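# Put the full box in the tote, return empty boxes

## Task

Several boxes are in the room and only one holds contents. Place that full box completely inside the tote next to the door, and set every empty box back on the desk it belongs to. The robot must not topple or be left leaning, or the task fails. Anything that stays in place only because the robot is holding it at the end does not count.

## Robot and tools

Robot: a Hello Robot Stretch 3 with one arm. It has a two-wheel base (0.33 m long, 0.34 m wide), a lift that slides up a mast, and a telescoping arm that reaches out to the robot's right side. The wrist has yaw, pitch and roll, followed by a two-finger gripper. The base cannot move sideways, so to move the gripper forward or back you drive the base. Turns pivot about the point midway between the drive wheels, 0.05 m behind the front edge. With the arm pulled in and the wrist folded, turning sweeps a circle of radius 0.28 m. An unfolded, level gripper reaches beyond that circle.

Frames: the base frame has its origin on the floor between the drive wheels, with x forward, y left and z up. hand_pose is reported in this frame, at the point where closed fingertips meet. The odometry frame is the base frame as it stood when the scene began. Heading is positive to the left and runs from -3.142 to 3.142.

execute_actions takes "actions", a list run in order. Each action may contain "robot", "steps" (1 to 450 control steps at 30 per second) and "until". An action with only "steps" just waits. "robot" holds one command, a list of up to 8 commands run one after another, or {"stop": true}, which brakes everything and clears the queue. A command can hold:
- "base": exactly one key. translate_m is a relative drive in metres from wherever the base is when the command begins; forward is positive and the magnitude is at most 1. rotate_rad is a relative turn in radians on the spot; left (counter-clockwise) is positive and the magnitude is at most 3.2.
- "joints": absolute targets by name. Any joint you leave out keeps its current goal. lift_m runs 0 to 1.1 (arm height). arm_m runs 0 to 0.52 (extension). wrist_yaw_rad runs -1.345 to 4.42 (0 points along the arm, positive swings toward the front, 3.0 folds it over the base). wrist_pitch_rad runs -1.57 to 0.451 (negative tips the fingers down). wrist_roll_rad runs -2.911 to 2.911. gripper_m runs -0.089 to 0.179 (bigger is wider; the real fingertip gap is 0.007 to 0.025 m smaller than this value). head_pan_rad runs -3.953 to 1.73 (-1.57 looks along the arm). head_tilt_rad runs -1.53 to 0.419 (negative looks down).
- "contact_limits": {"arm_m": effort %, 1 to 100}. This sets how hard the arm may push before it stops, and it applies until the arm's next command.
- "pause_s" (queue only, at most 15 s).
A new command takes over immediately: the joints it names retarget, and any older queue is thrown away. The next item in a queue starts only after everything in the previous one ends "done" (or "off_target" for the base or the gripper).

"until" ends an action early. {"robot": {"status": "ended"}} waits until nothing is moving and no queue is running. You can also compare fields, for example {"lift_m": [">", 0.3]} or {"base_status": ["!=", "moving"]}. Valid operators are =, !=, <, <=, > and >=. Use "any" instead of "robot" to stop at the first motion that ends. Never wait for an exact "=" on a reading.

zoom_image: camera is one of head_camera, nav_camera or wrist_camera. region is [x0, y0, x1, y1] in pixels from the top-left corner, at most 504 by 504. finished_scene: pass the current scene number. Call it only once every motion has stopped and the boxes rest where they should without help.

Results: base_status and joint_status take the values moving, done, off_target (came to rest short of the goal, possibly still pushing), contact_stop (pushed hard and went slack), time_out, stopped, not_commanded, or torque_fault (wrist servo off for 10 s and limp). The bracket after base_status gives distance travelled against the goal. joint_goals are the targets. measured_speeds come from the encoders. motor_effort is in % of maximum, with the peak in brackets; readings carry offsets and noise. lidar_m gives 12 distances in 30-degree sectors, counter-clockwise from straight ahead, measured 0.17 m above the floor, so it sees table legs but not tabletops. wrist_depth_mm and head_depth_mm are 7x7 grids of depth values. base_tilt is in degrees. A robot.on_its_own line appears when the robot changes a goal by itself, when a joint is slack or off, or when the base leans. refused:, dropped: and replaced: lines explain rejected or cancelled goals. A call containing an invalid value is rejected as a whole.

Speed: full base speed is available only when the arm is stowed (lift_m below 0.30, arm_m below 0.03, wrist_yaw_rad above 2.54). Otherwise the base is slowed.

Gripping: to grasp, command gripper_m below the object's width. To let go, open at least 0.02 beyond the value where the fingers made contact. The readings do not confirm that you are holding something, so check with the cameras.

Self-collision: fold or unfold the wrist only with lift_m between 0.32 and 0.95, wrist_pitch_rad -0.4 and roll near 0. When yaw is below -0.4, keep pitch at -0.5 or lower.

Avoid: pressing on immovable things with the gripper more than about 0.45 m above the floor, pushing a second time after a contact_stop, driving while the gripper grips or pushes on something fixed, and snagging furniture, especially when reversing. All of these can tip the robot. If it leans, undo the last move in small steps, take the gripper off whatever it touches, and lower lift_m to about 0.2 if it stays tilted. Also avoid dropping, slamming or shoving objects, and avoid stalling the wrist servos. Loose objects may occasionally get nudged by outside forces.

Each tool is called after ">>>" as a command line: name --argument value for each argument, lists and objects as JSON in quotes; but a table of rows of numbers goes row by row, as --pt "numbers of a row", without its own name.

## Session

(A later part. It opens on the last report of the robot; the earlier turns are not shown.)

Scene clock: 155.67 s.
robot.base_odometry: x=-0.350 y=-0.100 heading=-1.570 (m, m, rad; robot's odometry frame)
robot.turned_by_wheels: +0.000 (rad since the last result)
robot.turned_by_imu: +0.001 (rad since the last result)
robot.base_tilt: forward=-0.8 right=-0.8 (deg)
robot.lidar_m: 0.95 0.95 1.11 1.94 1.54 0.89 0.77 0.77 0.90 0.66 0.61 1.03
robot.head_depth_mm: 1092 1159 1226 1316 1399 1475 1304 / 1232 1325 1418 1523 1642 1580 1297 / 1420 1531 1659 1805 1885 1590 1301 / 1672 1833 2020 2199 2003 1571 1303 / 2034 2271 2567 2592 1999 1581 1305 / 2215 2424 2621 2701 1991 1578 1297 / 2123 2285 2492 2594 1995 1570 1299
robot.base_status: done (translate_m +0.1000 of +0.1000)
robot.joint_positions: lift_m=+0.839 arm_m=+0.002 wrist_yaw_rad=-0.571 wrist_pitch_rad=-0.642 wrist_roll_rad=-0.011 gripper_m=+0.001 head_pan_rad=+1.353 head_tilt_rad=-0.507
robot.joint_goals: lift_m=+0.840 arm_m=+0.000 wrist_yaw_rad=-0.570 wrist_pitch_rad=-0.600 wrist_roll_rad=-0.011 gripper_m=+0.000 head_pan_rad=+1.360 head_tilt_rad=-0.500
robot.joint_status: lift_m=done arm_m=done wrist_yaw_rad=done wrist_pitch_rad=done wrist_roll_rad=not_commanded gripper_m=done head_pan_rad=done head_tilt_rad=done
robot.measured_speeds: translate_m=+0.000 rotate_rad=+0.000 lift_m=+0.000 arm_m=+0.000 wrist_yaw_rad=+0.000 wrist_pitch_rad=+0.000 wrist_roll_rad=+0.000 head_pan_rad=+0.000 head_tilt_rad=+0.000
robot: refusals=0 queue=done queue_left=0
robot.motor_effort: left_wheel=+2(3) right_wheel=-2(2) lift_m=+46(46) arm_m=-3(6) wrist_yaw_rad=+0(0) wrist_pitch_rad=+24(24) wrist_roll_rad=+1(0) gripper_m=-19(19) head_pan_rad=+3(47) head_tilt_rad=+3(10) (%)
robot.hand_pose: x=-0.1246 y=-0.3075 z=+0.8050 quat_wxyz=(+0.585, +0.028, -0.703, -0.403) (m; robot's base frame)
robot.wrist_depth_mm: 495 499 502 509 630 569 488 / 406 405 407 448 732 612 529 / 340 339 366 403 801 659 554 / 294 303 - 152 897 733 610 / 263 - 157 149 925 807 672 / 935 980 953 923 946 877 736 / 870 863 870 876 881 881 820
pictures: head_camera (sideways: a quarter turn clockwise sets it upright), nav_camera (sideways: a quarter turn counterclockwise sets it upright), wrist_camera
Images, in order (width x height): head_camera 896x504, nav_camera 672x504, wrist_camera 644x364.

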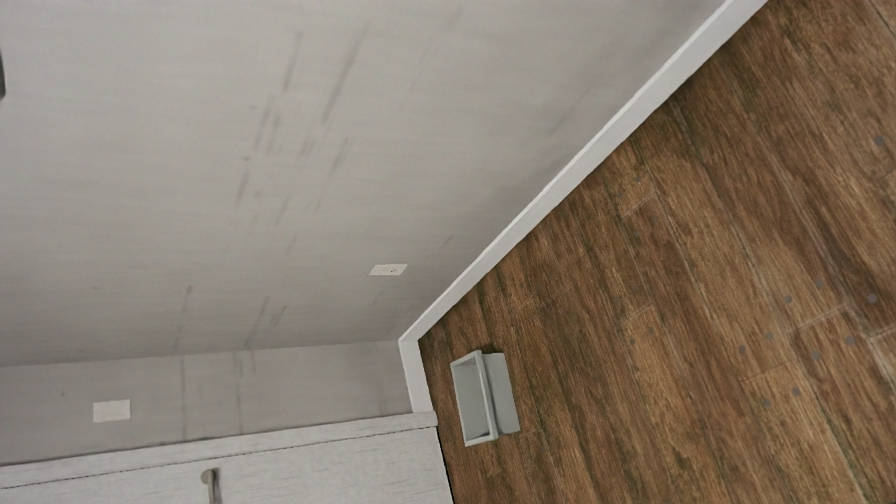

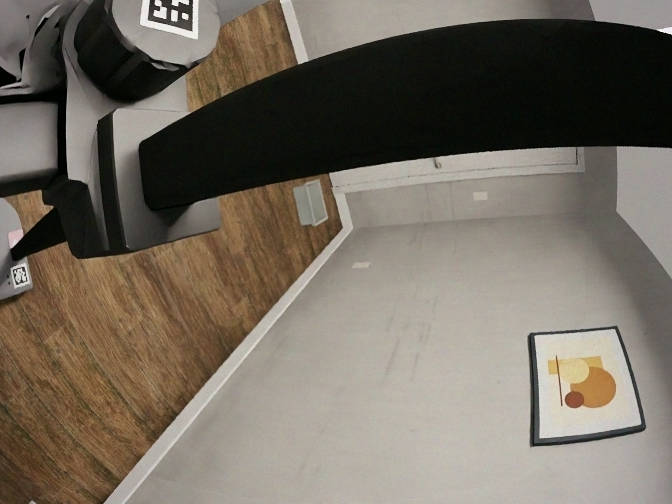

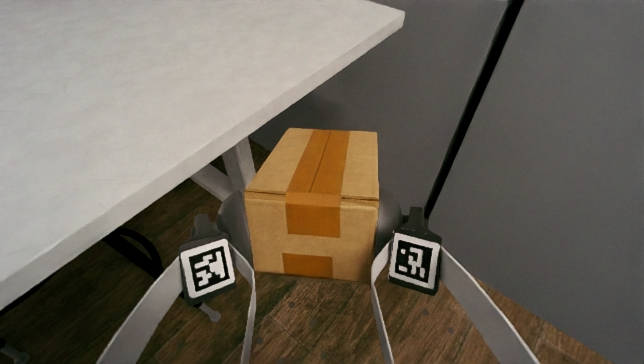

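>>> execute_actions --actions '[{"robot": [{"base": {"rotate_rad": 1.863}, "joints": {"wrist_yaw_rad": 0.0, "head_pan_rad": -0.3, "head_tilt_rad": -0.5}}, {"base": {"translate_m": 1.0}}], "steps": 450, "until": {"robot": {"status": "ended"}}}]'

Scene clock: 218.57 s.
robot.base_odometry: x=+0.607 y=+0.189 heading=+0.293 (m, m, rad; robot's odometry frame)
robot.turned_by_wheels: +1.863 (rad since the last result)
robot.turned_by_imu: +1.893 (rad since the last result)
robot.base_tilt: forward=-0.8 right=-0.8 (deg)
robot.lidar_m: 1.48 1.58 0.74 0.72 0.77 1.08 1.61 1.36 1.03 1.00 1.05 1.49
robot.head_depth_mm: 1443 1564 1691 1801 1838 1582 1302 / 1396 1540 1714 1911 1988 1488 1309 / 1333 1466 1619 1807 1940 1577 1302 / 1299 1424 1568 1753 1895 1572 1306 / 1260 1378 1512 1682 1844 1581 1299 / 1232 1345 1467 1638 1798 1582 1298 / 1211 1308 1431 1569 1749 1568 1295
robot.base_status: done (translate_m +1.0000 of +1.0000)
robot.joint_positions: lift_m=+0.839 arm_m=+0.002 wrist_yaw_rad=-0.001 wrist_pitch_rad=-0.642 wrist_roll_rad=-0.011 gripper_m=+0.001 head_pan_rad=-0.293 head_tilt_rad=-0.507
robot.joint_goals: lift_m=+0.840 arm_m=+0.000 wrist_yaw_rad=+0.000 wrist_pitch_rad=-0.600 wrist_roll_rad=-0.011 gripper_m=+0.000 head_pan_rad=-0.300 head_tilt_rad=-0.500
robot.joint_status: lift_m=done arm_m=done wrist_yaw_rad=done wrist_pitch_rad=done wrist_roll_rad=not_commanded gripper_m=done head_pan_rad=done head_tilt_rad=done
robot.measured_speeds: translate_m=+0.000 rotate_rad=+0.000 lift_m=+0.000 arm_m=+0.000 wrist_yaw_rad=+0.000 wrist_pitch_rad=+0.000 wrist_roll_rad=+0.000 head_pan_rad=+0.000 head_tilt_rad=+0.000
robot: refusals=0 queue=done queue_left=0
robot.motor_effort: left_wheel=-3(6) right_wheel=+2(6) lift_m=+46(46) arm_m=-3(3) wrist_yaw_rad=+0(2) wrist_pitch_rad=+24(24) wrist_roll_rad=+0(0) gripper_m=-20(19) head_pan_rad=-4(46) head_tilt_rad=+4(3) (%)
robot.hand_pose: x=-0.0217 y=-0.3379 z=+0.8050 quat_wxyz=(+0.675, +0.224, -0.667, -0.223) (m; robot's base frame)
robot.wrist_depth_mm: 723 737 741 744 731 735 742 / 832 829 849 850 838 858 856 / 957 955 951 921 970 963 969 / - - - 152 - - - / - - 157 149 - - - / 981 959 943 913 943 - 964 / 861 868 870 875 882 915 899
pictures: head_camera (sideways: a quarter turn clockwise sets it upright), nav_camera (sideways: a quarter turn counterclockwise sets it upright), wrist_camera
Images, in order (width x height): head_camera 896x504, nav_camera 672x504, wrist_camera 644x364.

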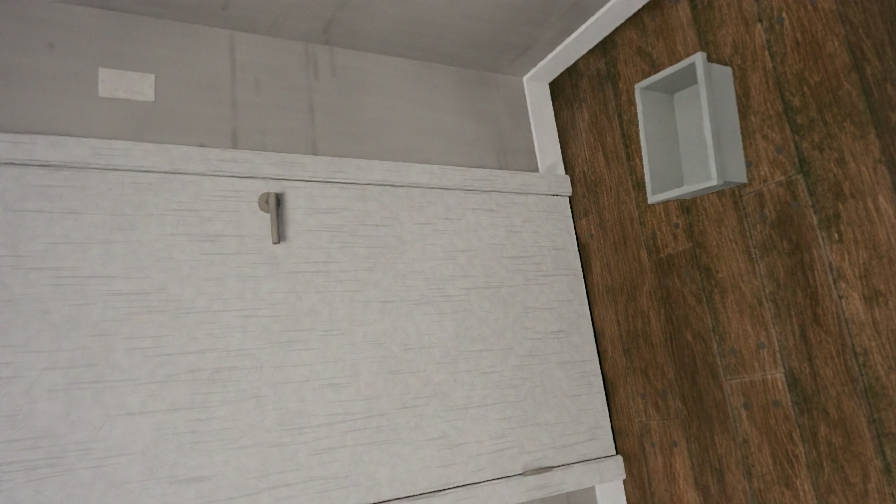

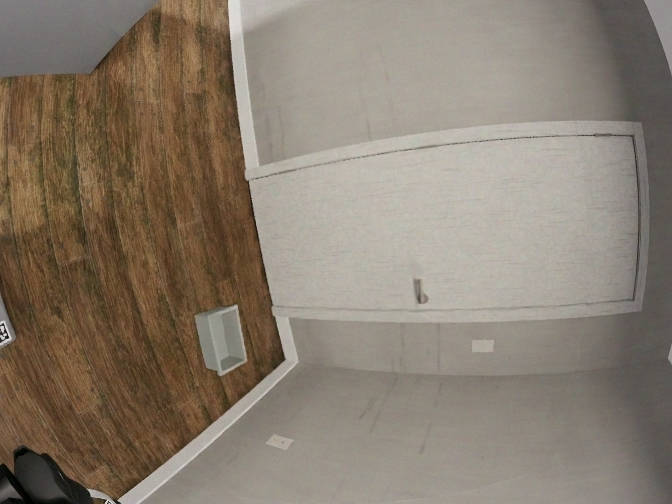

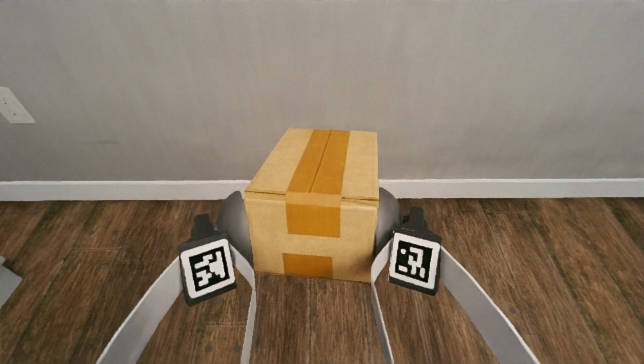

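>>> execute_actions --actions '[{"robot": {"base": {"translate_m": 0.90}, "joints": {"lift_m": 0.45, "head_pan_rad": -1.57, "head_tilt_rad": -0.9}}, "steps": 450, "until": {"robot": {"status": "ended"}}}]'

Scene clock: 240.80 s.
robot.base_odometry: x=+1.469 y=+0.449 heading=+0.293 (m, m, rad; robot's odometry frame)
robot.turned_by_wheels: +0.000 (rad since the last result)
robot.turned_by_imu: +0.003 (rad since the last result)
robot.base_tilt: forward=-0.8 right=-0.9 (deg)
robot.lidar_m: 0.58 0.64 0.90 1.17 0.88 1.02 2.51 1.42 1.07 1.05 0.79 0.60
robot.head_depth_mm: 923 1078 1293 1575 1451 1273 1127 / 929 1089 1295 1564 1442 1261 1142 / 934 1089 1307 1578 1439 1266 - / 937 1089 1308 1575 1412 877 - / 939 1095 1316 1582 1403 1238 1120 / 942 1096 1319 1580 1434 1254 1121 / 944 1100 1321 1568 1426 1259 1116
robot.base_status: done (translate_m +0.9000 of +0.9000)
robot.joint_positions: lift_m=+0.451 arm_m=+0.002 wrist_yaw_rad=-0.001 wrist_pitch_rad=-0.642 wrist_roll_rad=-0.011 gripper_m=+0.001 head_pan_rad=-1.563 head_tilt_rad=-0.888
robot.joint_goals: lift_m=+0.450 arm_m=+0.000 wrist_yaw_rad=+0.000 wrist_pitch_rad=-0.600 wrist_roll_rad=-0.011 gripper_m=+0.000 head_pan_rad=-1.570 head_tilt_rad=-0.900
robot.joint_status: lift_m=done arm_m=done wrist_yaw_rad=done wrist_pitch_rad=done wrist_roll_rad=not_commanded gripper_m=done head_pan_rad=done head_tilt_rad=done
robot.measured_speeds: translate_m=+0.000 rotate_rad=+0.000 lift_m=+0.000 arm_m=+0.000 wrist_yaw_rad=+0.000 wrist_pitch_rad=+0.000 wrist_roll_rad=+0.000 head_pan_rad=+0.000 head_tilt_rad=+0.000
robot: refusals=0 queue=done queue_left=0
robot.motor_effort: left_wheel=-3(3) right_wheel=+3(5) lift_m=+12(45) arm_m=-4(3) wrist_yaw_rad=+1(1) wrist_pitch_rad=+24(24) wrist_roll_rad=+0(1) gripper_m=-19(19) head_pan_rad=-4(46) head_tilt_rad=-6(23) (%)
robot.hand_pose: x=-0.0217 y=-0.3379 z=+0.4167 quat_wxyz=(+0.675, +0.224, -0.667, -0.223) (m; robot's base frame)
robot.wrist_depth_mm: 756 765 799 791 792 789 774 / 755 863 892 859 871 885 888 / 754 846 848 837 860 880 848 / 711 742 682 152 740 746 742 / 636 638 157 149 644 649 654 / 563 575 553 548 561 566 576 / 510 511 521 517 514 513 513
pictures: head_camera (sideways: a quarter turn clockwise sets it upright), nav_camera (sideways: a quarter turn counterclockwise sets it upright), wrist_camera
Images, in order (width x height): head_camera 896x504, nav_camera 672x504, wrist_camera 644x364.

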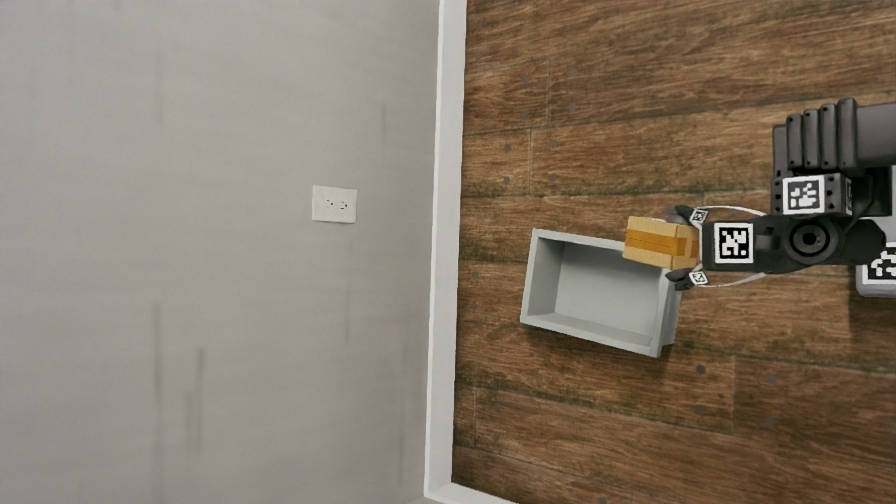

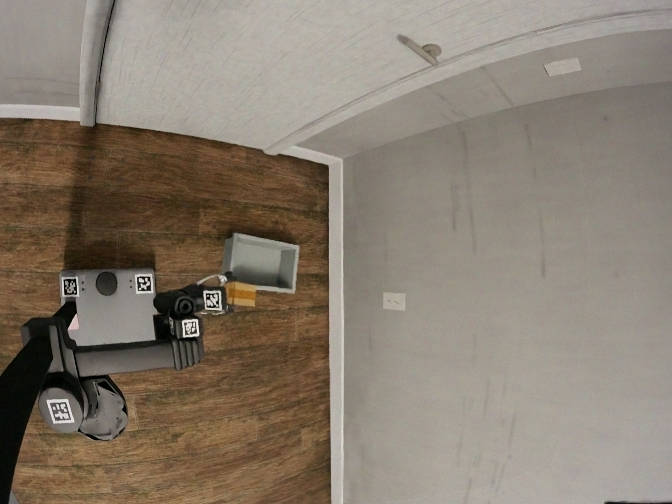

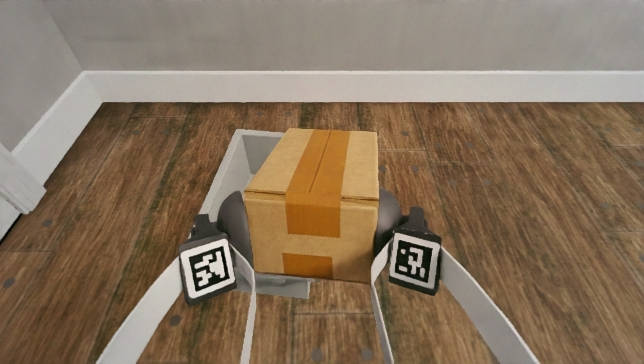

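>>> execute_actions --actions '[{"robot": [{"base": {"translate_m": 0.10}}, {"joints": {"arm_m": 0.19}}], "steps": 450, "until": {"robot": {"status": "ended"}}}]'

Scene clock: 255.50 s.
robot.base_odometry: x=+1.565 y=+0.478 heading=+0.293 (m, m, rad; robot's odometry frame)
robot.turned_by_wheels: +0.000 (rad since the last result)
robot.turned_by_imu: +0.001 (rad since the last result)
robot.base_tilt: forward=-0.8 right=-0.8 (deg)
robot.lidar_m: 0.48 0.50 0.75 2.43 0.88 1.01 2.60 1.42 1.08 1.05 0.66 0.50
robot.head_depth_mm: 931 1087 1300 1564 1447 1270 1128 / 932 1090 1306 1574 1434 1264 1146 / 936 1100 1307 1579 1473 1245 1138 / 939 1101 1318 1587 1188 1242 1141 / 942 1107 1326 1587 1430 1254 1123 / 944 1105 1327 1586 1440 1249 1118 / 946 1105 1301 1490 1375 1256 1125
robot.base_status: done (translate_m +0.1000 of +0.1000)
robot.joint_positions: lift_m=+0.451 arm_m=+0.190 wrist_yaw_rad=-0.001 wrist_pitch_rad=-0.642 wrist_roll_rad=-0.011 gripper_m=+0.001 head_pan_rad=-1.563 head_tilt_rad=-0.889
robot.joint_goals: lift_m=+0.450 arm_m=+0.190 wrist_yaw_rad=+0.000 wrist_pitch_rad=-0.600 wrist_roll_rad=-0.011 gripper_m=+0.000 head_pan_rad=-1.570 head_tilt_rad=-0.900
robot.joint_status: lift_m=done arm_m=done wrist_yaw_rad=done wrist_pitch_rad=done wrist_roll_rad=not_commanded gripper_m=done head_pan_rad=done head_tilt_rad=done
robot.measured_speeds: translate_m=+0.000 rotate_rad=+0.000 lift_m=+0.000 arm_m=+0.000 wrist_yaw_rad=+0.000 wrist_pitch_rad=+0.000 wrist_roll_rad=+0.000 head_pan_rad=+0.000 head_tilt_rad=+0.000
robot: refusals=0 queue=done queue_left=0
robot.motor_effort: left_wheel=-3(4) right_wheel=+3(7) lift_m=+13(13) arm_m=+2(3) wrist_yaw_rad=+1(0) wrist_pitch_rad=+24(24) wrist_roll_rad=+1(0) gripper_m=-19(19) head_pan_rad=-3(4) head_tilt_rad=-6(5) (%)
robot.hand_pose: x=-0.0217 y=-0.5254 z=+0.4167 quat_wxyz=(+0.675, +0.224, -0.667, -0.223) (m; robot's base frame)
robot.wrist_depth_mm: 590 602 603 602 613 611 620 / 633 674 680 692 694 694 684 / 629 774 762 735 766 769 792 / 616 735 720 151 723 739 731 / 603 645 157 149 637 640 647 / 554 564 551 543 551 576 584 / 509 511 501 507 509 516 520
pictures: head_camera (sideways: a quarter turn clockwise sets it upright), nav_camera (sideways: a quarter turn counterclockwise sets it upright), wrist_camera
Images, in order (width x height): head_camera 896x504, nav_camera 672x504, wrist_camera 644x364.

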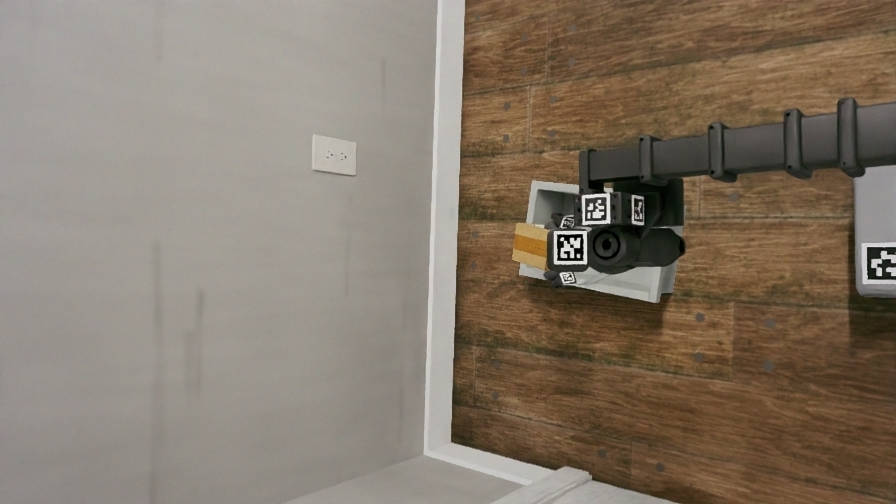

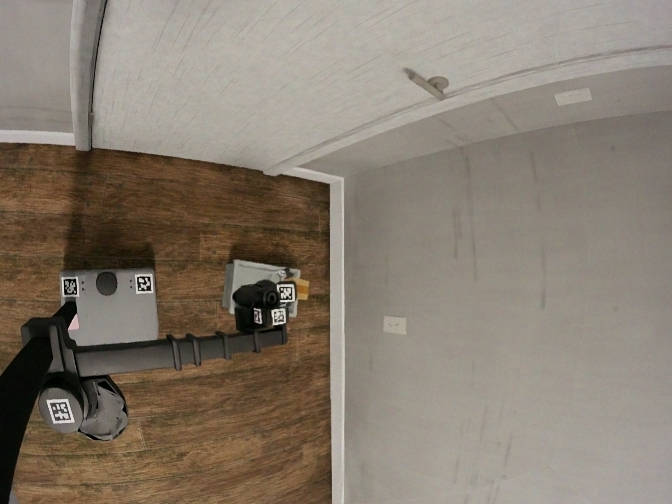

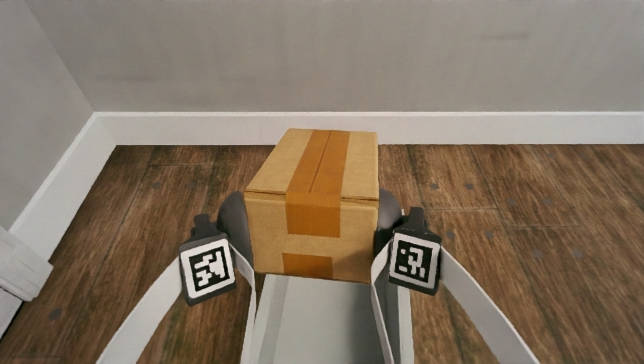

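>>> execute_actions --actions '[{"robot": {"joints": {"arm_m": 0.23, "lift_m": 0.25}}, "steps": 450, "until": {"robot": {"status": "ended"}}}]'

Scene clock: 292.87 s.
robot.base_odometry: x=+1.565 y=+0.478 heading=+0.293 (m, m, rad; robot's odometry frame)
robot.turned_by_wheels: +0.000 (rad since the last result)
robot.turned_by_imu: +0.001 (rad since the last result)
robot.base_tilt: forward=-0.8 right=-0.8 (deg)
robot.lidar_m: 0.48 0.50 0.75 2.43 0.88 1.01 2.60 1.43 1.08 0.63 0.65 0.50
robot.head_depth_mm: 934 1087 1298 1575 1451 1279 1123 / 936 1089 1303 1584 1439 1270 1131 / 939 1092 1312 1575 1435 1260 1153 / 937 1099 1306 1595 1386 1243 1136 / 946 1097 1327 1576 1434 1263 1122 / 944 1107 1327 1587 1432 1262 1120 / 949 1108 1305 1491 1371 1256 1117
robot.base_status: done (translate_m +0.1000 of +0.1000)
robot.joint_positions: lift_m=+0.251 arm_m=+0.230 wrist_yaw_rad=-0.001 wrist_pitch_rad=-0.642 wrist_roll_rad=-0.011 gripper_m=+0.001 head_pan_rad=-1.563 head_tilt_rad=-0.889
robot.joint_goals: lift_m=+0.250 arm_m=+0.230 wrist_yaw_rad=+0.000 wrist_pitch_rad=-0.600 wrist_roll_rad=-0.011 gripper_m=+0.000 head_pan_rad=-1.570 head_tilt_rad=-0.900
robot.joint_status: lift_m=done arm_m=done wrist_yaw_rad=done wrist_pitch_rad=done wrist_roll_rad=not_commanded gripper_m=done head_pan_rad=done head_tilt_rad=done
robot.measured_speeds: translate_m=+0.000 rotate_rad=+0.000 lift_m=+0.000 arm_m=+0.000 wrist_yaw_rad=+0.000 wrist_pitch_rad=+0.000 wrist_roll_rad=+0.000 head_pan_rad=+0.000 head_tilt_rad=+0.000
robot: refusals=0 queue=done queue_left=0
robot.motor_effort: left_wheel=-3(3) right_wheel=+2(3) lift_m=+12(12) arm_m=+2(7) wrist_yaw_rad=+1(0) wrist_pitch_rad=+24(24) wrist_roll_rad=+0(0) gripper_m=-19(20) head_pan_rad=-3(3) head_tilt_rad=-5(4) (%)
robot.hand_pose: x=-0.0217 y=-0.5654 z=+0.2167 quat_wxyz=(+0.675, +0.224, -0.667, -0.223) (m; robot's base frame)
robot.wrist_depth_mm: 566 572 567 562 568 575 579 / 601 605 609 610 616 633 627 / 530 540 536 357 375 547 549 / 459 466 456 152 367 473 474 / 407 408 157 149 273 410 418 / 367 364 309 345 351 370 367 / 328 329 251 329 317 325 335
pictures: head_camera (sideways: a quarter turn clockwise sets it upright), nav_camera (sideways: a quarter turn counterclockwise sets it upright), wrist_camera
Images, in order (width x height): head_camera 896x504, nav_camera 672x504, wrist_camera 644x364.

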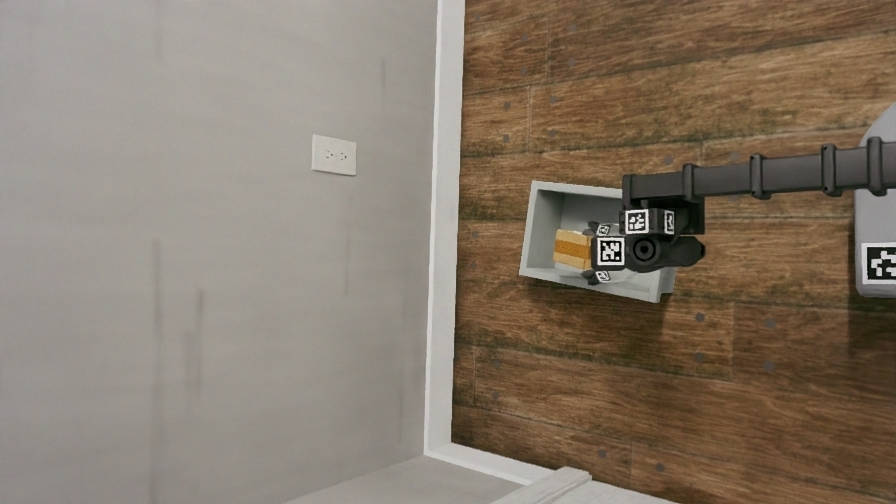

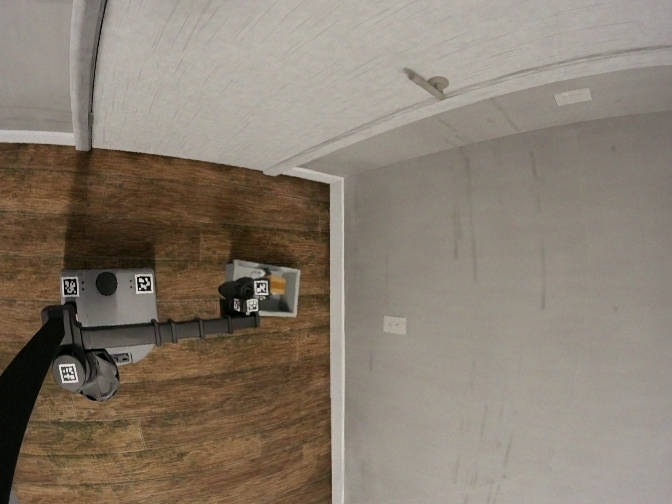

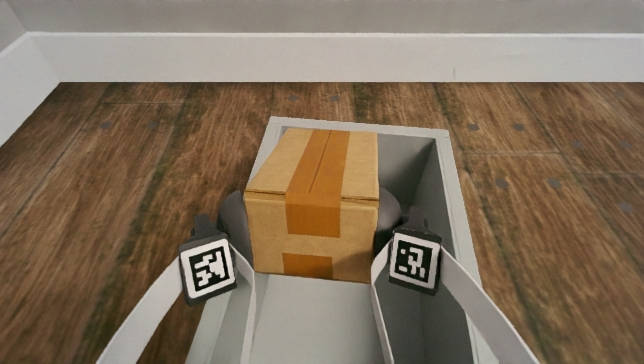

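>>> execute_actions --actions '[{"robot": {"base": {"translate_m": -0.04}}, "steps": 200, "until": {"robot": {"status": "ended"}}}]'

Scene clock: 302.97 s.
robot.base_odometry: x=+1.527 y=+0.466 heading=+0.293 (m, m, rad; robot's odometry frame)
robot.turned_by_wheels: +0.000 (rad since the last result)
robot.turned_by_imu: +0.001 (rad since the last result)
robot.base_tilt: forward=-0.8 right=-0.9 (deg)
robot.lidar_m: 0.52 0.54 0.81 2.63 0.88 1.01 2.56 1.42 1.08 0.62 0.71 0.54
robot.head_depth_mm: 930 1087 1300 1574 1441 1261 1129 / 933 1088 1308 1576 1438 1259 1124 / 935 1096 1311 1573 1433 1265 1150 / 939 1092 1315 1580 1388 1214 1139 / 940 1103 1326 1588 1402 1252 1126 / 946 1104 1329 1586 1429 1250 1120 / 946 1110 1341 1555 1412 1258 1118
robot.base_status: done (translate_m -0.0400 of -0.0400)
robot.joint_positions: lift_m=+0.251 arm_m=+0.230 wrist_yaw_rad=-0.001 wrist_pitch_rad=-0.642 wrist_roll_rad=-0.011 gripper_m=+0.001 head_pan_rad=-1.563 head_tilt_rad=-0.889
robot.joint_goals: lift_m=+0.250 arm_m=+0.230 wrist_yaw_rad=+0.000 wrist_pitch_rad=-0.600 wrist_roll_rad=-0.011 gripper_m=+0.000 head_pan_rad=-1.570 head_tilt_rad=-0.900
robot.joint_status: lift_m=done arm_m=done wrist_yaw_rad=done wrist_pitch_rad=done wrist_roll_rad=not_commanded gripper_m=done head_pan_rad=done head_tilt_rad=done
robot.measured_speeds: translate_m=+0.000 rotate_rad=+0.000 lift_m=+0.000 arm_m=+0.000 wrist_yaw_rad=+0.000 wrist_pitch_rad=+0.000 wrist_roll_rad=+0.000 head_pan_rad=+0.000 head_tilt_rad=+0.000
robot: refusals=0 queue=done queue_left=0
robot.motor_effort: left_wheel=-2(6) right_wheel=+3(4) lift_m=+12(12) arm_m=+2(2) wrist_yaw_rad=+2(1) wrist_pitch_rad=+24(24) wrist_roll_rad=+1(1) gripper_m=-20(20) head_pan_rad=-3(3) head_tilt_rad=-5(4) (%)
robot.hand_pose: x=-0.0217 y=-0.5654 z=+0.2167 quat_wxyz=(+0.675, +0.224, -0.667, -0.223) (m; robot's base frame)
robot.wrist_depth_mm: 561 566 563 565 563 572 572 / 601 606 607 614 611 606 619 / 532 538 516 359 540 543 552 / 461 462 328 153 388 468 469 / 407 414 157 149 415 415 417 / 363 365 348 348 330 370 368 / 329 246 321 329 315 334 333
pictures: head_camera (sideways: a quarter turn clockwise sets it upright), nav_camera (sideways: a quarter turn counterclockwise sets it upright), wrist_camera
Images, in order (width x height): head_camera 896x504, nav_camera 672x504, wrist_camera 644x364.

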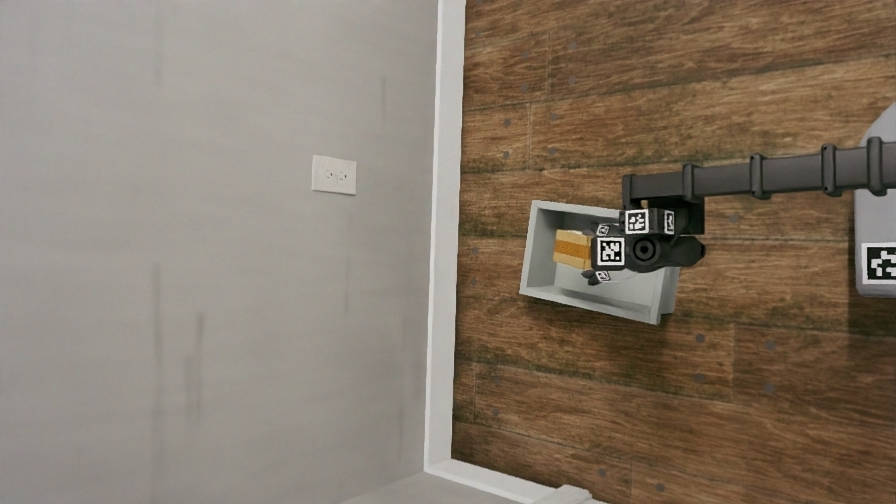

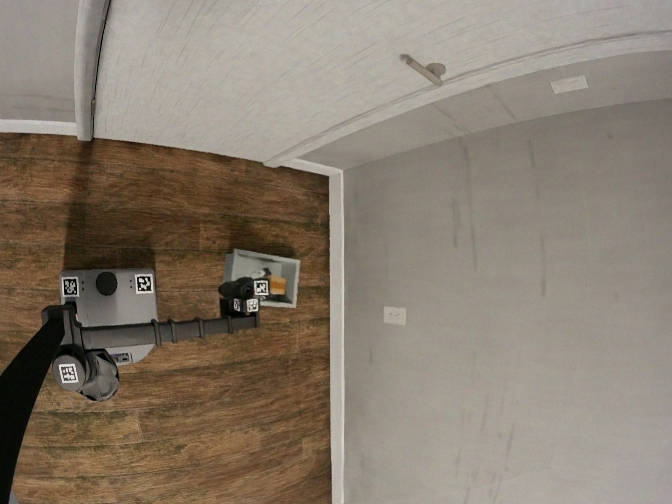

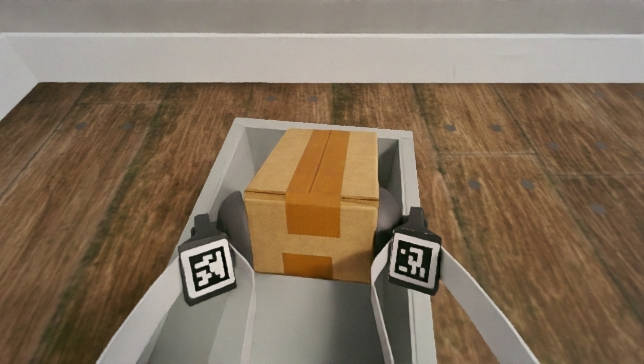

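>>> execute_actions --actions '[{"robot": {"joints": {"lift_m": 0.15}}, "steps": 200, "until": {"robot": {"status": "ended"}}}]'

Scene clock: 308.80 s.
robot.base_odometry: x=+1.527 y=+0.466 heading=+0.293 (m, m, rad; robot's odometry frame)
robot.turned_by_wheels: +0.000 (rad since the last result)
robot.turned_by_imu: +0.001 (rad since the last result)
robot.base_tilt: forward=-0.8 right=-0.9 (deg)
robot.lidar_m: 0.52 0.54 0.81 2.62 0.88 1.01 2.57 1.42 1.07 1.05 0.71 0.54
robot.head_depth_mm: 928 1086 1291 1571 1442 1266 1130 / 935 1093 1310 1574 1441 1262 1125 / 937 1094 1305 1588 1426 1283 1144 / 939 1099 1319 1591 1414 1216 1139 / 939 1102 1325 1581 1409 1255 1121 / 945 1100 1317 1588 1430 1260 1121 / 946 1102 1333 1552 1418 1257 1124
robot.base_status: done (translate_m -0.0400 of -0.0400)
robot.joint_positions: lift_m=+0.151 arm_m=+0.230 wrist_yaw_rad=-0.001 wrist_pitch_rad=-0.643 wrist_roll_rad=-0.011 gripper_m=+0.001 head_pan_rad=-1.563 head_tilt_rad=-0.889
robot.joint_goals: lift_m=+0.150 arm_m=+0.230 wrist_yaw_rad=+0.000 wrist_pitch_rad=-0.600 wrist_roll_rad=-0.011 gripper_m=+0.000 head_pan_rad=-1.570 head_tilt_rad=-0.900
robot.joint_status: lift_m=done arm_m=done wrist_yaw_rad=done wrist_pitch_rad=done wrist_roll_rad=not_commanded gripper_m=done head_pan_rad=done head_tilt_rad=done
robot.measured_speeds: translate_m=+0.000 rotate_rad=+0.000 lift_m=+0.000 arm_m=+0.000 wrist_yaw_rad=+0.000 wrist_pitch_rad=+0.000 wrist_roll_rad=+0.000 head_pan_rad=+0.000 head_tilt_rad=+0.000
robot: refusals=0 queue=done queue_left=0
robot.motor_effort: left_wheel=-3(3) right_wheel=+3(2) lift_m=+12(12) arm_m=+2(2) wrist_yaw_rad=+0(1) wrist_pitch_rad=+24(24) wrist_roll_rad=+1(0) gripper_m=-19(19) head_pan_rad=-3(3) head_tilt_rad=-4(5) (%)
robot.hand_pose: x=-0.0217 y=-0.5654 z=+0.1166 quat_wxyz=(+0.675, +0.224, -0.667, -0.223) (m; robot's base frame)
robot.wrist_depth_mm: 542 542 524 527 546 545 546 / 453 453 299 306 287 471 473 / 385 365 317 330 263 398 394 / 333 194 270 152 212 338 339 / 286 187 158 149 157 291 296 / 144 179 253 250 220 258 267 / 142 212 232 235 208 230 240
pictures: head_camera (sideways: a quarter turn clockwise sets it upright), nav_camera (sideways: a quarter turn counterclockwise sets it upright), wrist_camera
Images, in order (width x height): head_camera 896x504, nav_camera 672x504, wrist_camera 644x364.

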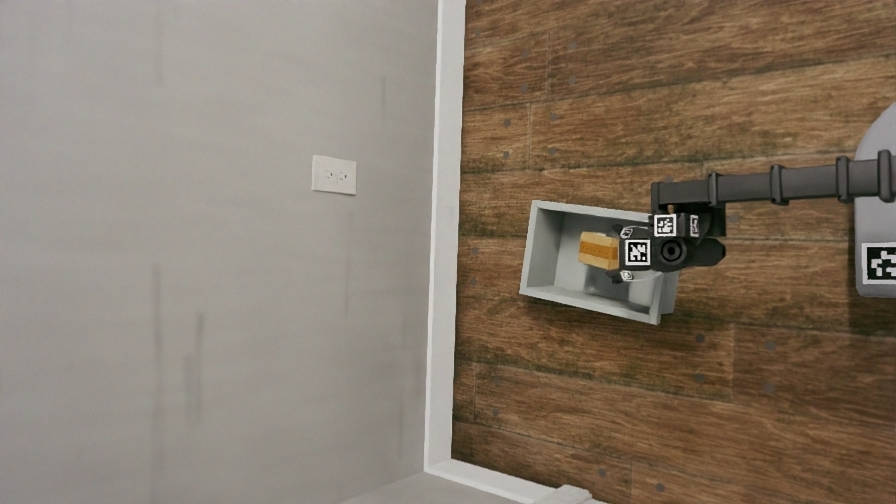

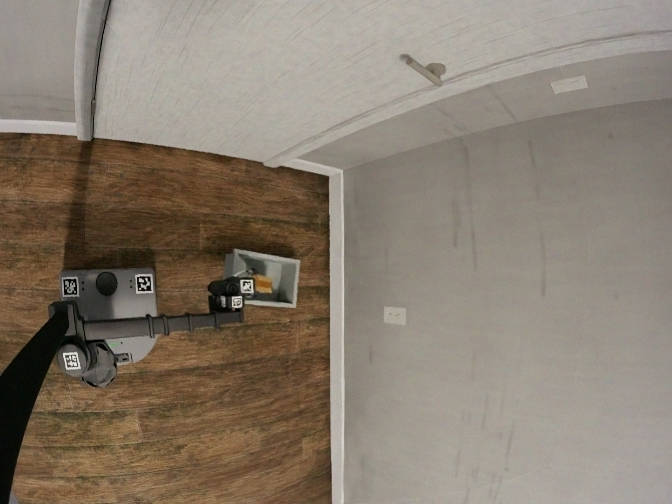

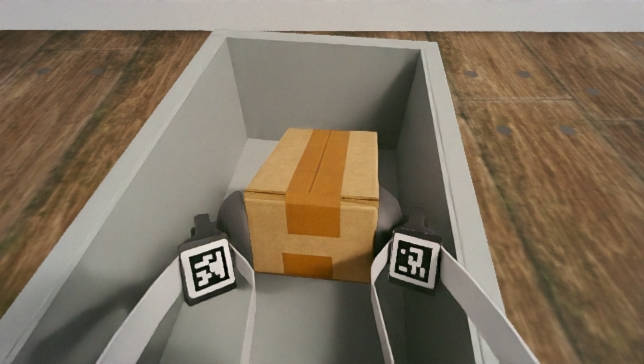

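>>> execute_actions --actions '[{"robot": {"joints": {"lift_m": 0.10}}, "steps": 200, "until": {"robot": {"status": "ended"}}}]'

Scene clock: 313.23 s.
robot.base_odometry: x=+1.527 y=+0.466 heading=+0.293 (m, m, rad; robot's odometry frame)
robot.turned_by_wheels: +0.000 (rad since the last result)
robot.turned_by_imu: +0.001 (rad since the last result)
robot.base_tilt: forward=-0.7 right=-0.9 (deg)
robot.lidar_m: 0.52 0.54 0.81 2.62 0.88 1.01 2.56 1.42 1.08 1.05 0.71 0.54
robot.head_depth_mm: 928 1089 1298 1567 1447 1272 1125 / 933 1088 1307 1566 1443 1265 1124 / 932 1097 1311 1572 1404 1279 1141 / 940 1097 1315 1585 1408 1220 1138 / 943 1105 1319 1586 1404 1262 1121 / 944 1108 1329 1577 1436 1250 1118 / 946 1107 1332 1550 1405 1250 1119
robot.base_status: done (translate_m -0.0400 of -0.0400)
robot.joint_positions: lift_m=+0.101 arm_m=+0.230 wrist_yaw_rad=-0.001 wrist_pitch_rad=-0.625 wrist_roll_rad=-0.005 gripper_m=+0.001 head_pan_rad=-1.563 head_tilt_rad=-0.889
robot.joint_goals: lift_m=+0.100 arm_m=+0.230 wrist_yaw_rad=+0.000 wrist_pitch_rad=-0.600 wrist_roll_rad=-0.005 gripper_m=+0.000 head_pan_rad=-1.570 head_tilt_rad=-0.900
robot.joint_status: lift_m=done arm_m=done wrist_yaw_rad=done wrist_pitch_rad=done wrist_roll_rad=not_commanded gripper_m=done head_pan_rad=done head_tilt_rad=done
robot.measured_speeds: translate_m=+0.000 rotate_rad=+0.000 lift_m=+0.000 arm_m=+0.000 wrist_yaw_rad=+0.000 wrist_pitch_rad=+0.000 wrist_roll_rad=+0.000 head_pan_rad=+0.000 head_tilt_rad=+0.000
robot: refusals=0 queue=done queue_left=0
robot.motor_effort: left_wheel=-3(2) right_wheel=+3(3) lift_m=+10(12) arm_m=+2(2) wrist_yaw_rad=+0(1) wrist_pitch_rad=+14(24) wrist_roll_rad=-2(3) gripper_m=-19(20) head_pan_rad=-4(4) head_tilt_rad=-5(4) (%)
robot.hand_pose: x=-0.0217 y=-0.5685 z=+0.0702 quat_wxyz=(+0.675, +0.218, -0.671, -0.217) (m; robot's base frame)
robot.wrist_depth_mm: 484 464 265 267 254 490 493 / 387 184 294 302 280 375 388 / 143 178 300 320 269 149 327 / 138 181 264 151 214 124 277 / 137 185 157 149 157 108 244 / 140 178 208 204 204 98 211 / 141 184 192 193 189 96 83
pictures: head_camera (sideways: a quarter turn clockwise sets it upright), nav_camera (sideways: a quarter turn counterclockwise sets it upright), wrist_camera
Images, in order (width x height): head_camera 896x504, nav_camera 672x504, wrist_camera 644x364.

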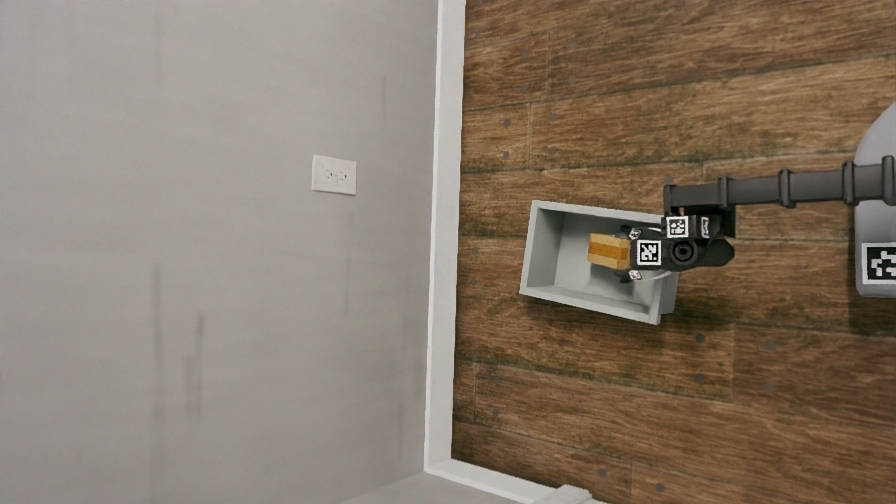

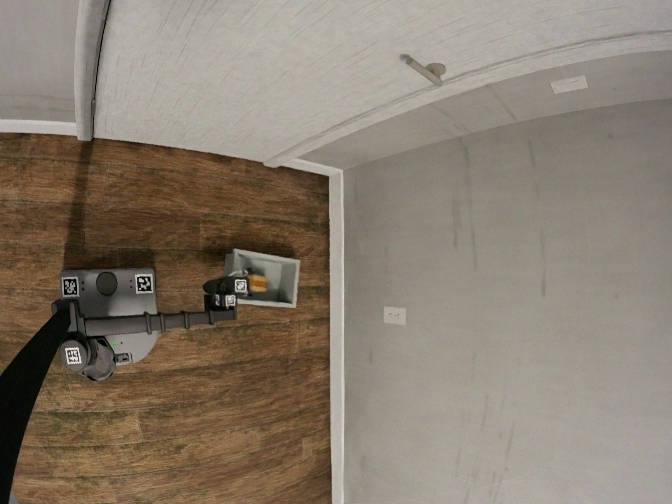

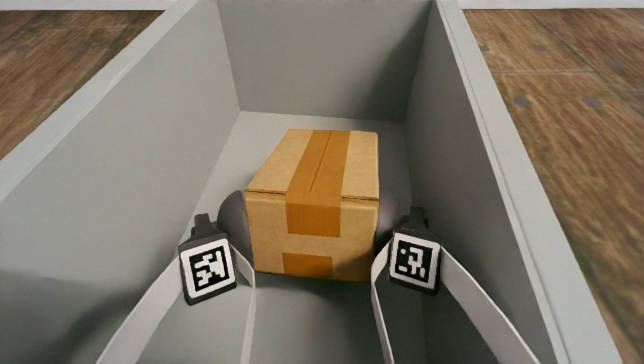

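>>> execute_actions --actions '[{"robot": {"joints": {"lift_m": 0.085}}, "steps": 200, "until": {"robot": {"status": "ended"}}}]'

Scene clock: 317.07 s.
robot.base_odometry: x=+1.527 y=+0.466 heading=+0.293 (m, m, rad; robot's odometry frame)
robot.turned_by_wheels: +0.000 (rad since the last result)
robot.turned_by_imu: +0.000 (rad since the last result)
robot.base_tilt: forward=-0.8 right=-0.9 (deg)
robot.lidar_m: 0.52 0.54 0.81 2.62 0.88 1.01 2.56 1.42 1.07 1.05 0.71 0.54
robot.head_depth_mm: 932 1082 1304 1581 1440 1272 1126 / 931 1087 1311 1576 1440 1263 1122 / 936 1087 1314 1585 1421 1258 1145 / 935 1092 1315 1599 1410 1221 1141 / 939 1100 1328 1595 1412 1250 1125 / 942 1101 1328 1587 1434 1248 1122 / 945 1113 1330 1546 1411 1256 1114
robot.base_status: done (translate_m -0.0400 of -0.0400)
robot.joint_positions: lift_m=+0.089 arm_m=+0.230 wrist_yaw_rad=-0.004 wrist_pitch_rad=-0.576 wrist_roll_rad=-0.001 gripper_m=+0.001 head_pan_rad=-1.563 head_tilt_rad=-0.889
robot.joint_goals: lift_m=+0.089 arm_m=+0.230 wrist_yaw_rad=+0.000 wrist_pitch_rad=-0.600 wrist_roll_rad=-0.001 gripper_m=+0.000 head_pan_rad=-1.570 head_tilt_rad=-0.900
robot.joint_status: lift_m=contact_stop arm_m=done wrist_yaw_rad=done wrist_pitch_rad=done wrist_roll_rad=not_commanded gripper_m=done head_pan_rad=done head_tilt_rad=done
robot.measured_speeds: translate_m=+0.000 rotate_rad=+0.000 lift_m=+0.000 arm_m=+0.000 wrist_yaw_rad=+0.010 wrist_pitch_rad=+0.096 wrist_roll_rad=-0.096 head_pan_rad=+0.000 head_tilt_rad=+0.000
robot: refusals=0 queue=dropped queue_left=0
robot.on_its_own: lift_m is slack since a contact_stop, until your next command for it (your +0.085 is given up)
robot.motor_effort: left_wheel=-3(3) right_wheel=+3(3) lift_m=+26(25) arm_m=+1(1) wrist_yaw_rad=+3(4) wrist_pitch_rad=-17(19) wrist_roll_rad=-3(9) gripper_m=-20(19) head_pan_rad=-4(3) head_tilt_rad=-4(4) (%)
robot.hand_pose: x=-0.0223 y=-0.5766 z=+0.0683 quat_wxyz=(+0.678, +0.200, -0.678, -0.202) (m; robot's base frame)
robot.wrist_depth_mm: 519 519 262 262 252 519 523 / 421 189 284 293 272 397 415 / 145 177 312 312 274 152 340 / 137 180 263 152 219 123 285 / 139 183 157 148 161 110 239 / 138 176 208 204 203 100 92 / 140 184 191 190 186 98 80
pictures: head_camera (sideways: a quarter turn clockwise sets it upright), nav_camera (sideways: a quarter turn counterclockwise sets it upright), wrist_camera
Images, in order (width x height): head_camera 896x504, nav_camera 672x504, wrist_camera 644x364.

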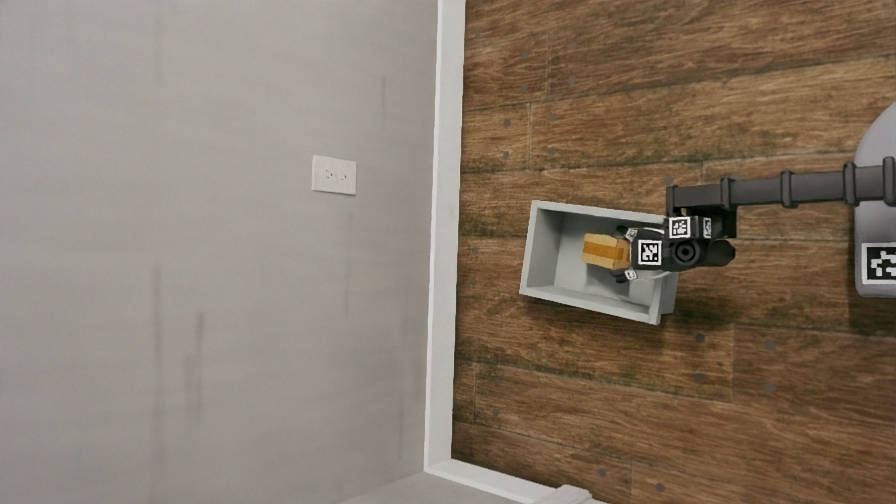

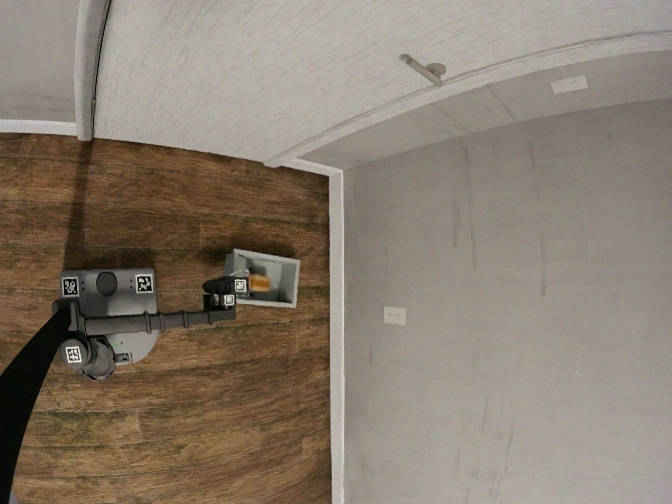

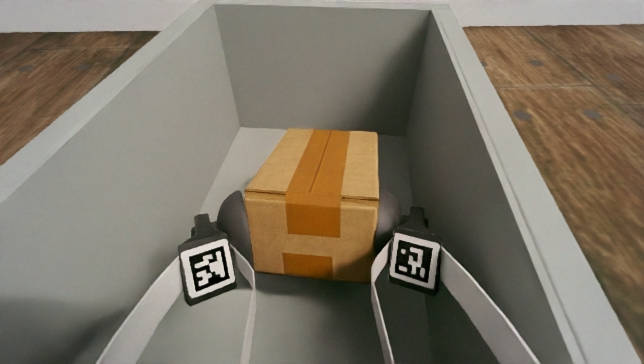

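>>> execute_actions --actions '[{"robot": {"joints": {"lift_m": 0.097}}, "steps": 100, "until": {"robot": {"status": "ended"}}}, {"robot": {"joints": {"gripper_m": 0.10}}, "steps": 90, "until": {"robot": {"gripper_m_status": ["!=", "moving"]}}}]'

Scene clock: 323.93 s.
robot.base_odometry: x=+1.527 y=+0.466 heading=+0.293 (m, m, rad; robot's odometry frame)
robot.turned_by_wheels: +0.000 (rad since the last result)
robot.turned_by_imu: +0.001 (rad since the last result)
robot.base_tilt: forward=-0.8 right=-0.9 (deg)
robot.lidar_m: 0.52 0.54 0.81 2.63 0.88 1.01 2.56 1.42 1.07 1.05 0.71 0.54
robot.head_depth_mm: 930 1080 1301 1565 1447 1268 1133 / 929 1089 1305 1578 1444 1268 1124 / 930 1096 1308 1576 1407 1275 1142 / 939 1095 1319 1584 1415 1216 1144 / 943 1098 1323 1578 1404 1263 1121 / 946 1099 1321 1588 1429 1255 1124 / 942 1110 1330 1544 1404 1255 1115
robot.base_status: done (translate_m -0.0400 of -0.0400)
robot.joint_positions: lift_m=+0.096 arm_m=+0.230 wrist_yaw_rad=+0.005 wrist_pitch_rad=-0.613 wrist_roll_rad=-0.004 gripper_m=+0.100 head_pan_rad=-1.563 head_tilt_rad=-0.889
robot.joint_goals: lift_m=+0.097 arm_m=+0.230 wrist_yaw_rad=+0.000 wrist_pitch_rad=-0.600 wrist_roll_rad=-0.004 gripper_m=+0.100 head_pan_rad=-1.570 head_tilt_rad=-0.900
robot.joint_status: lift_m=done arm_m=done wrist_yaw_rad=done wrist_pitch_rad=done wrist_roll_rad=not_commanded gripper_m=done head_pan_rad=done head_tilt_rad=done
robot.measured_speeds: translate_m=+0.000 rotate_rad=+0.000 lift_m=+0.000 arm_m=+0.000 wrist_yaw_rad=+0.000 wrist_pitch_rad=+0.000 wrist_roll_rad=+0.000 head_pan_rad=+0.000 head_tilt_rad=+0.000
robot: refusals=0 queue=done queue_left=0
robot.motor_effort: left_wheel=-2(3) right_wheel=+1(3) lift_m=+44(44) arm_m=+1(1) wrist_yaw_rad=-3(3) wrist_pitch_rad=+7(15) wrist_roll_rad=-3(4) gripper_m=+3(80) head_pan_rad=-4(3) head_tilt_rad=-3(3) (%)
robot.hand_pose: x=-0.0206 y=-0.5706 z=+0.0678 quat_wxyz=(+0.676, +0.216, -0.672, -0.212) (m; robot's base frame)
robot.wrist_depth_mm: 490 466 262 260 250 492 492 / 390 182 286 295 274 359 395 / 141 174 298 319 285 143 324 / 136 179 266 205 225 121 278 / 138 171 237 179 232 111 235 / 136 164 200 166 206 101 92 / 135 185 189 185 185 117 80
pictures: head_camera (sideways: a quarter turn clockwise sets it upright), nav_camera (sideways: a quarter turn counterclockwise sets it upright), wrist_camera
Images, in order (width x height): head_camera 896x504, nav_camera 672x504, wrist_camera 644x364.

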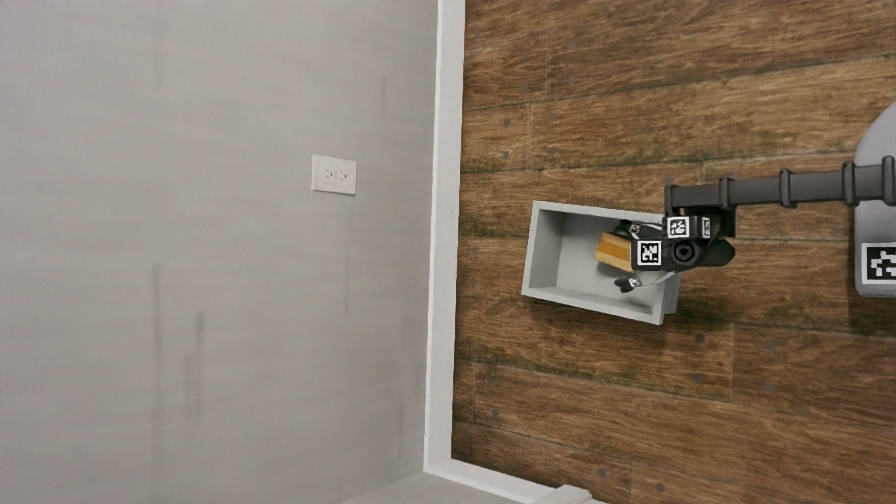

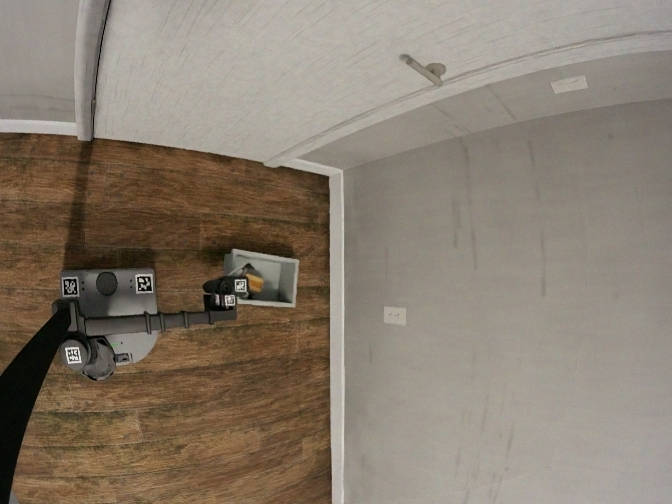

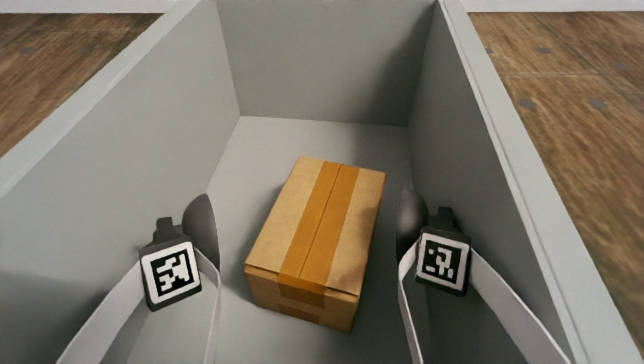

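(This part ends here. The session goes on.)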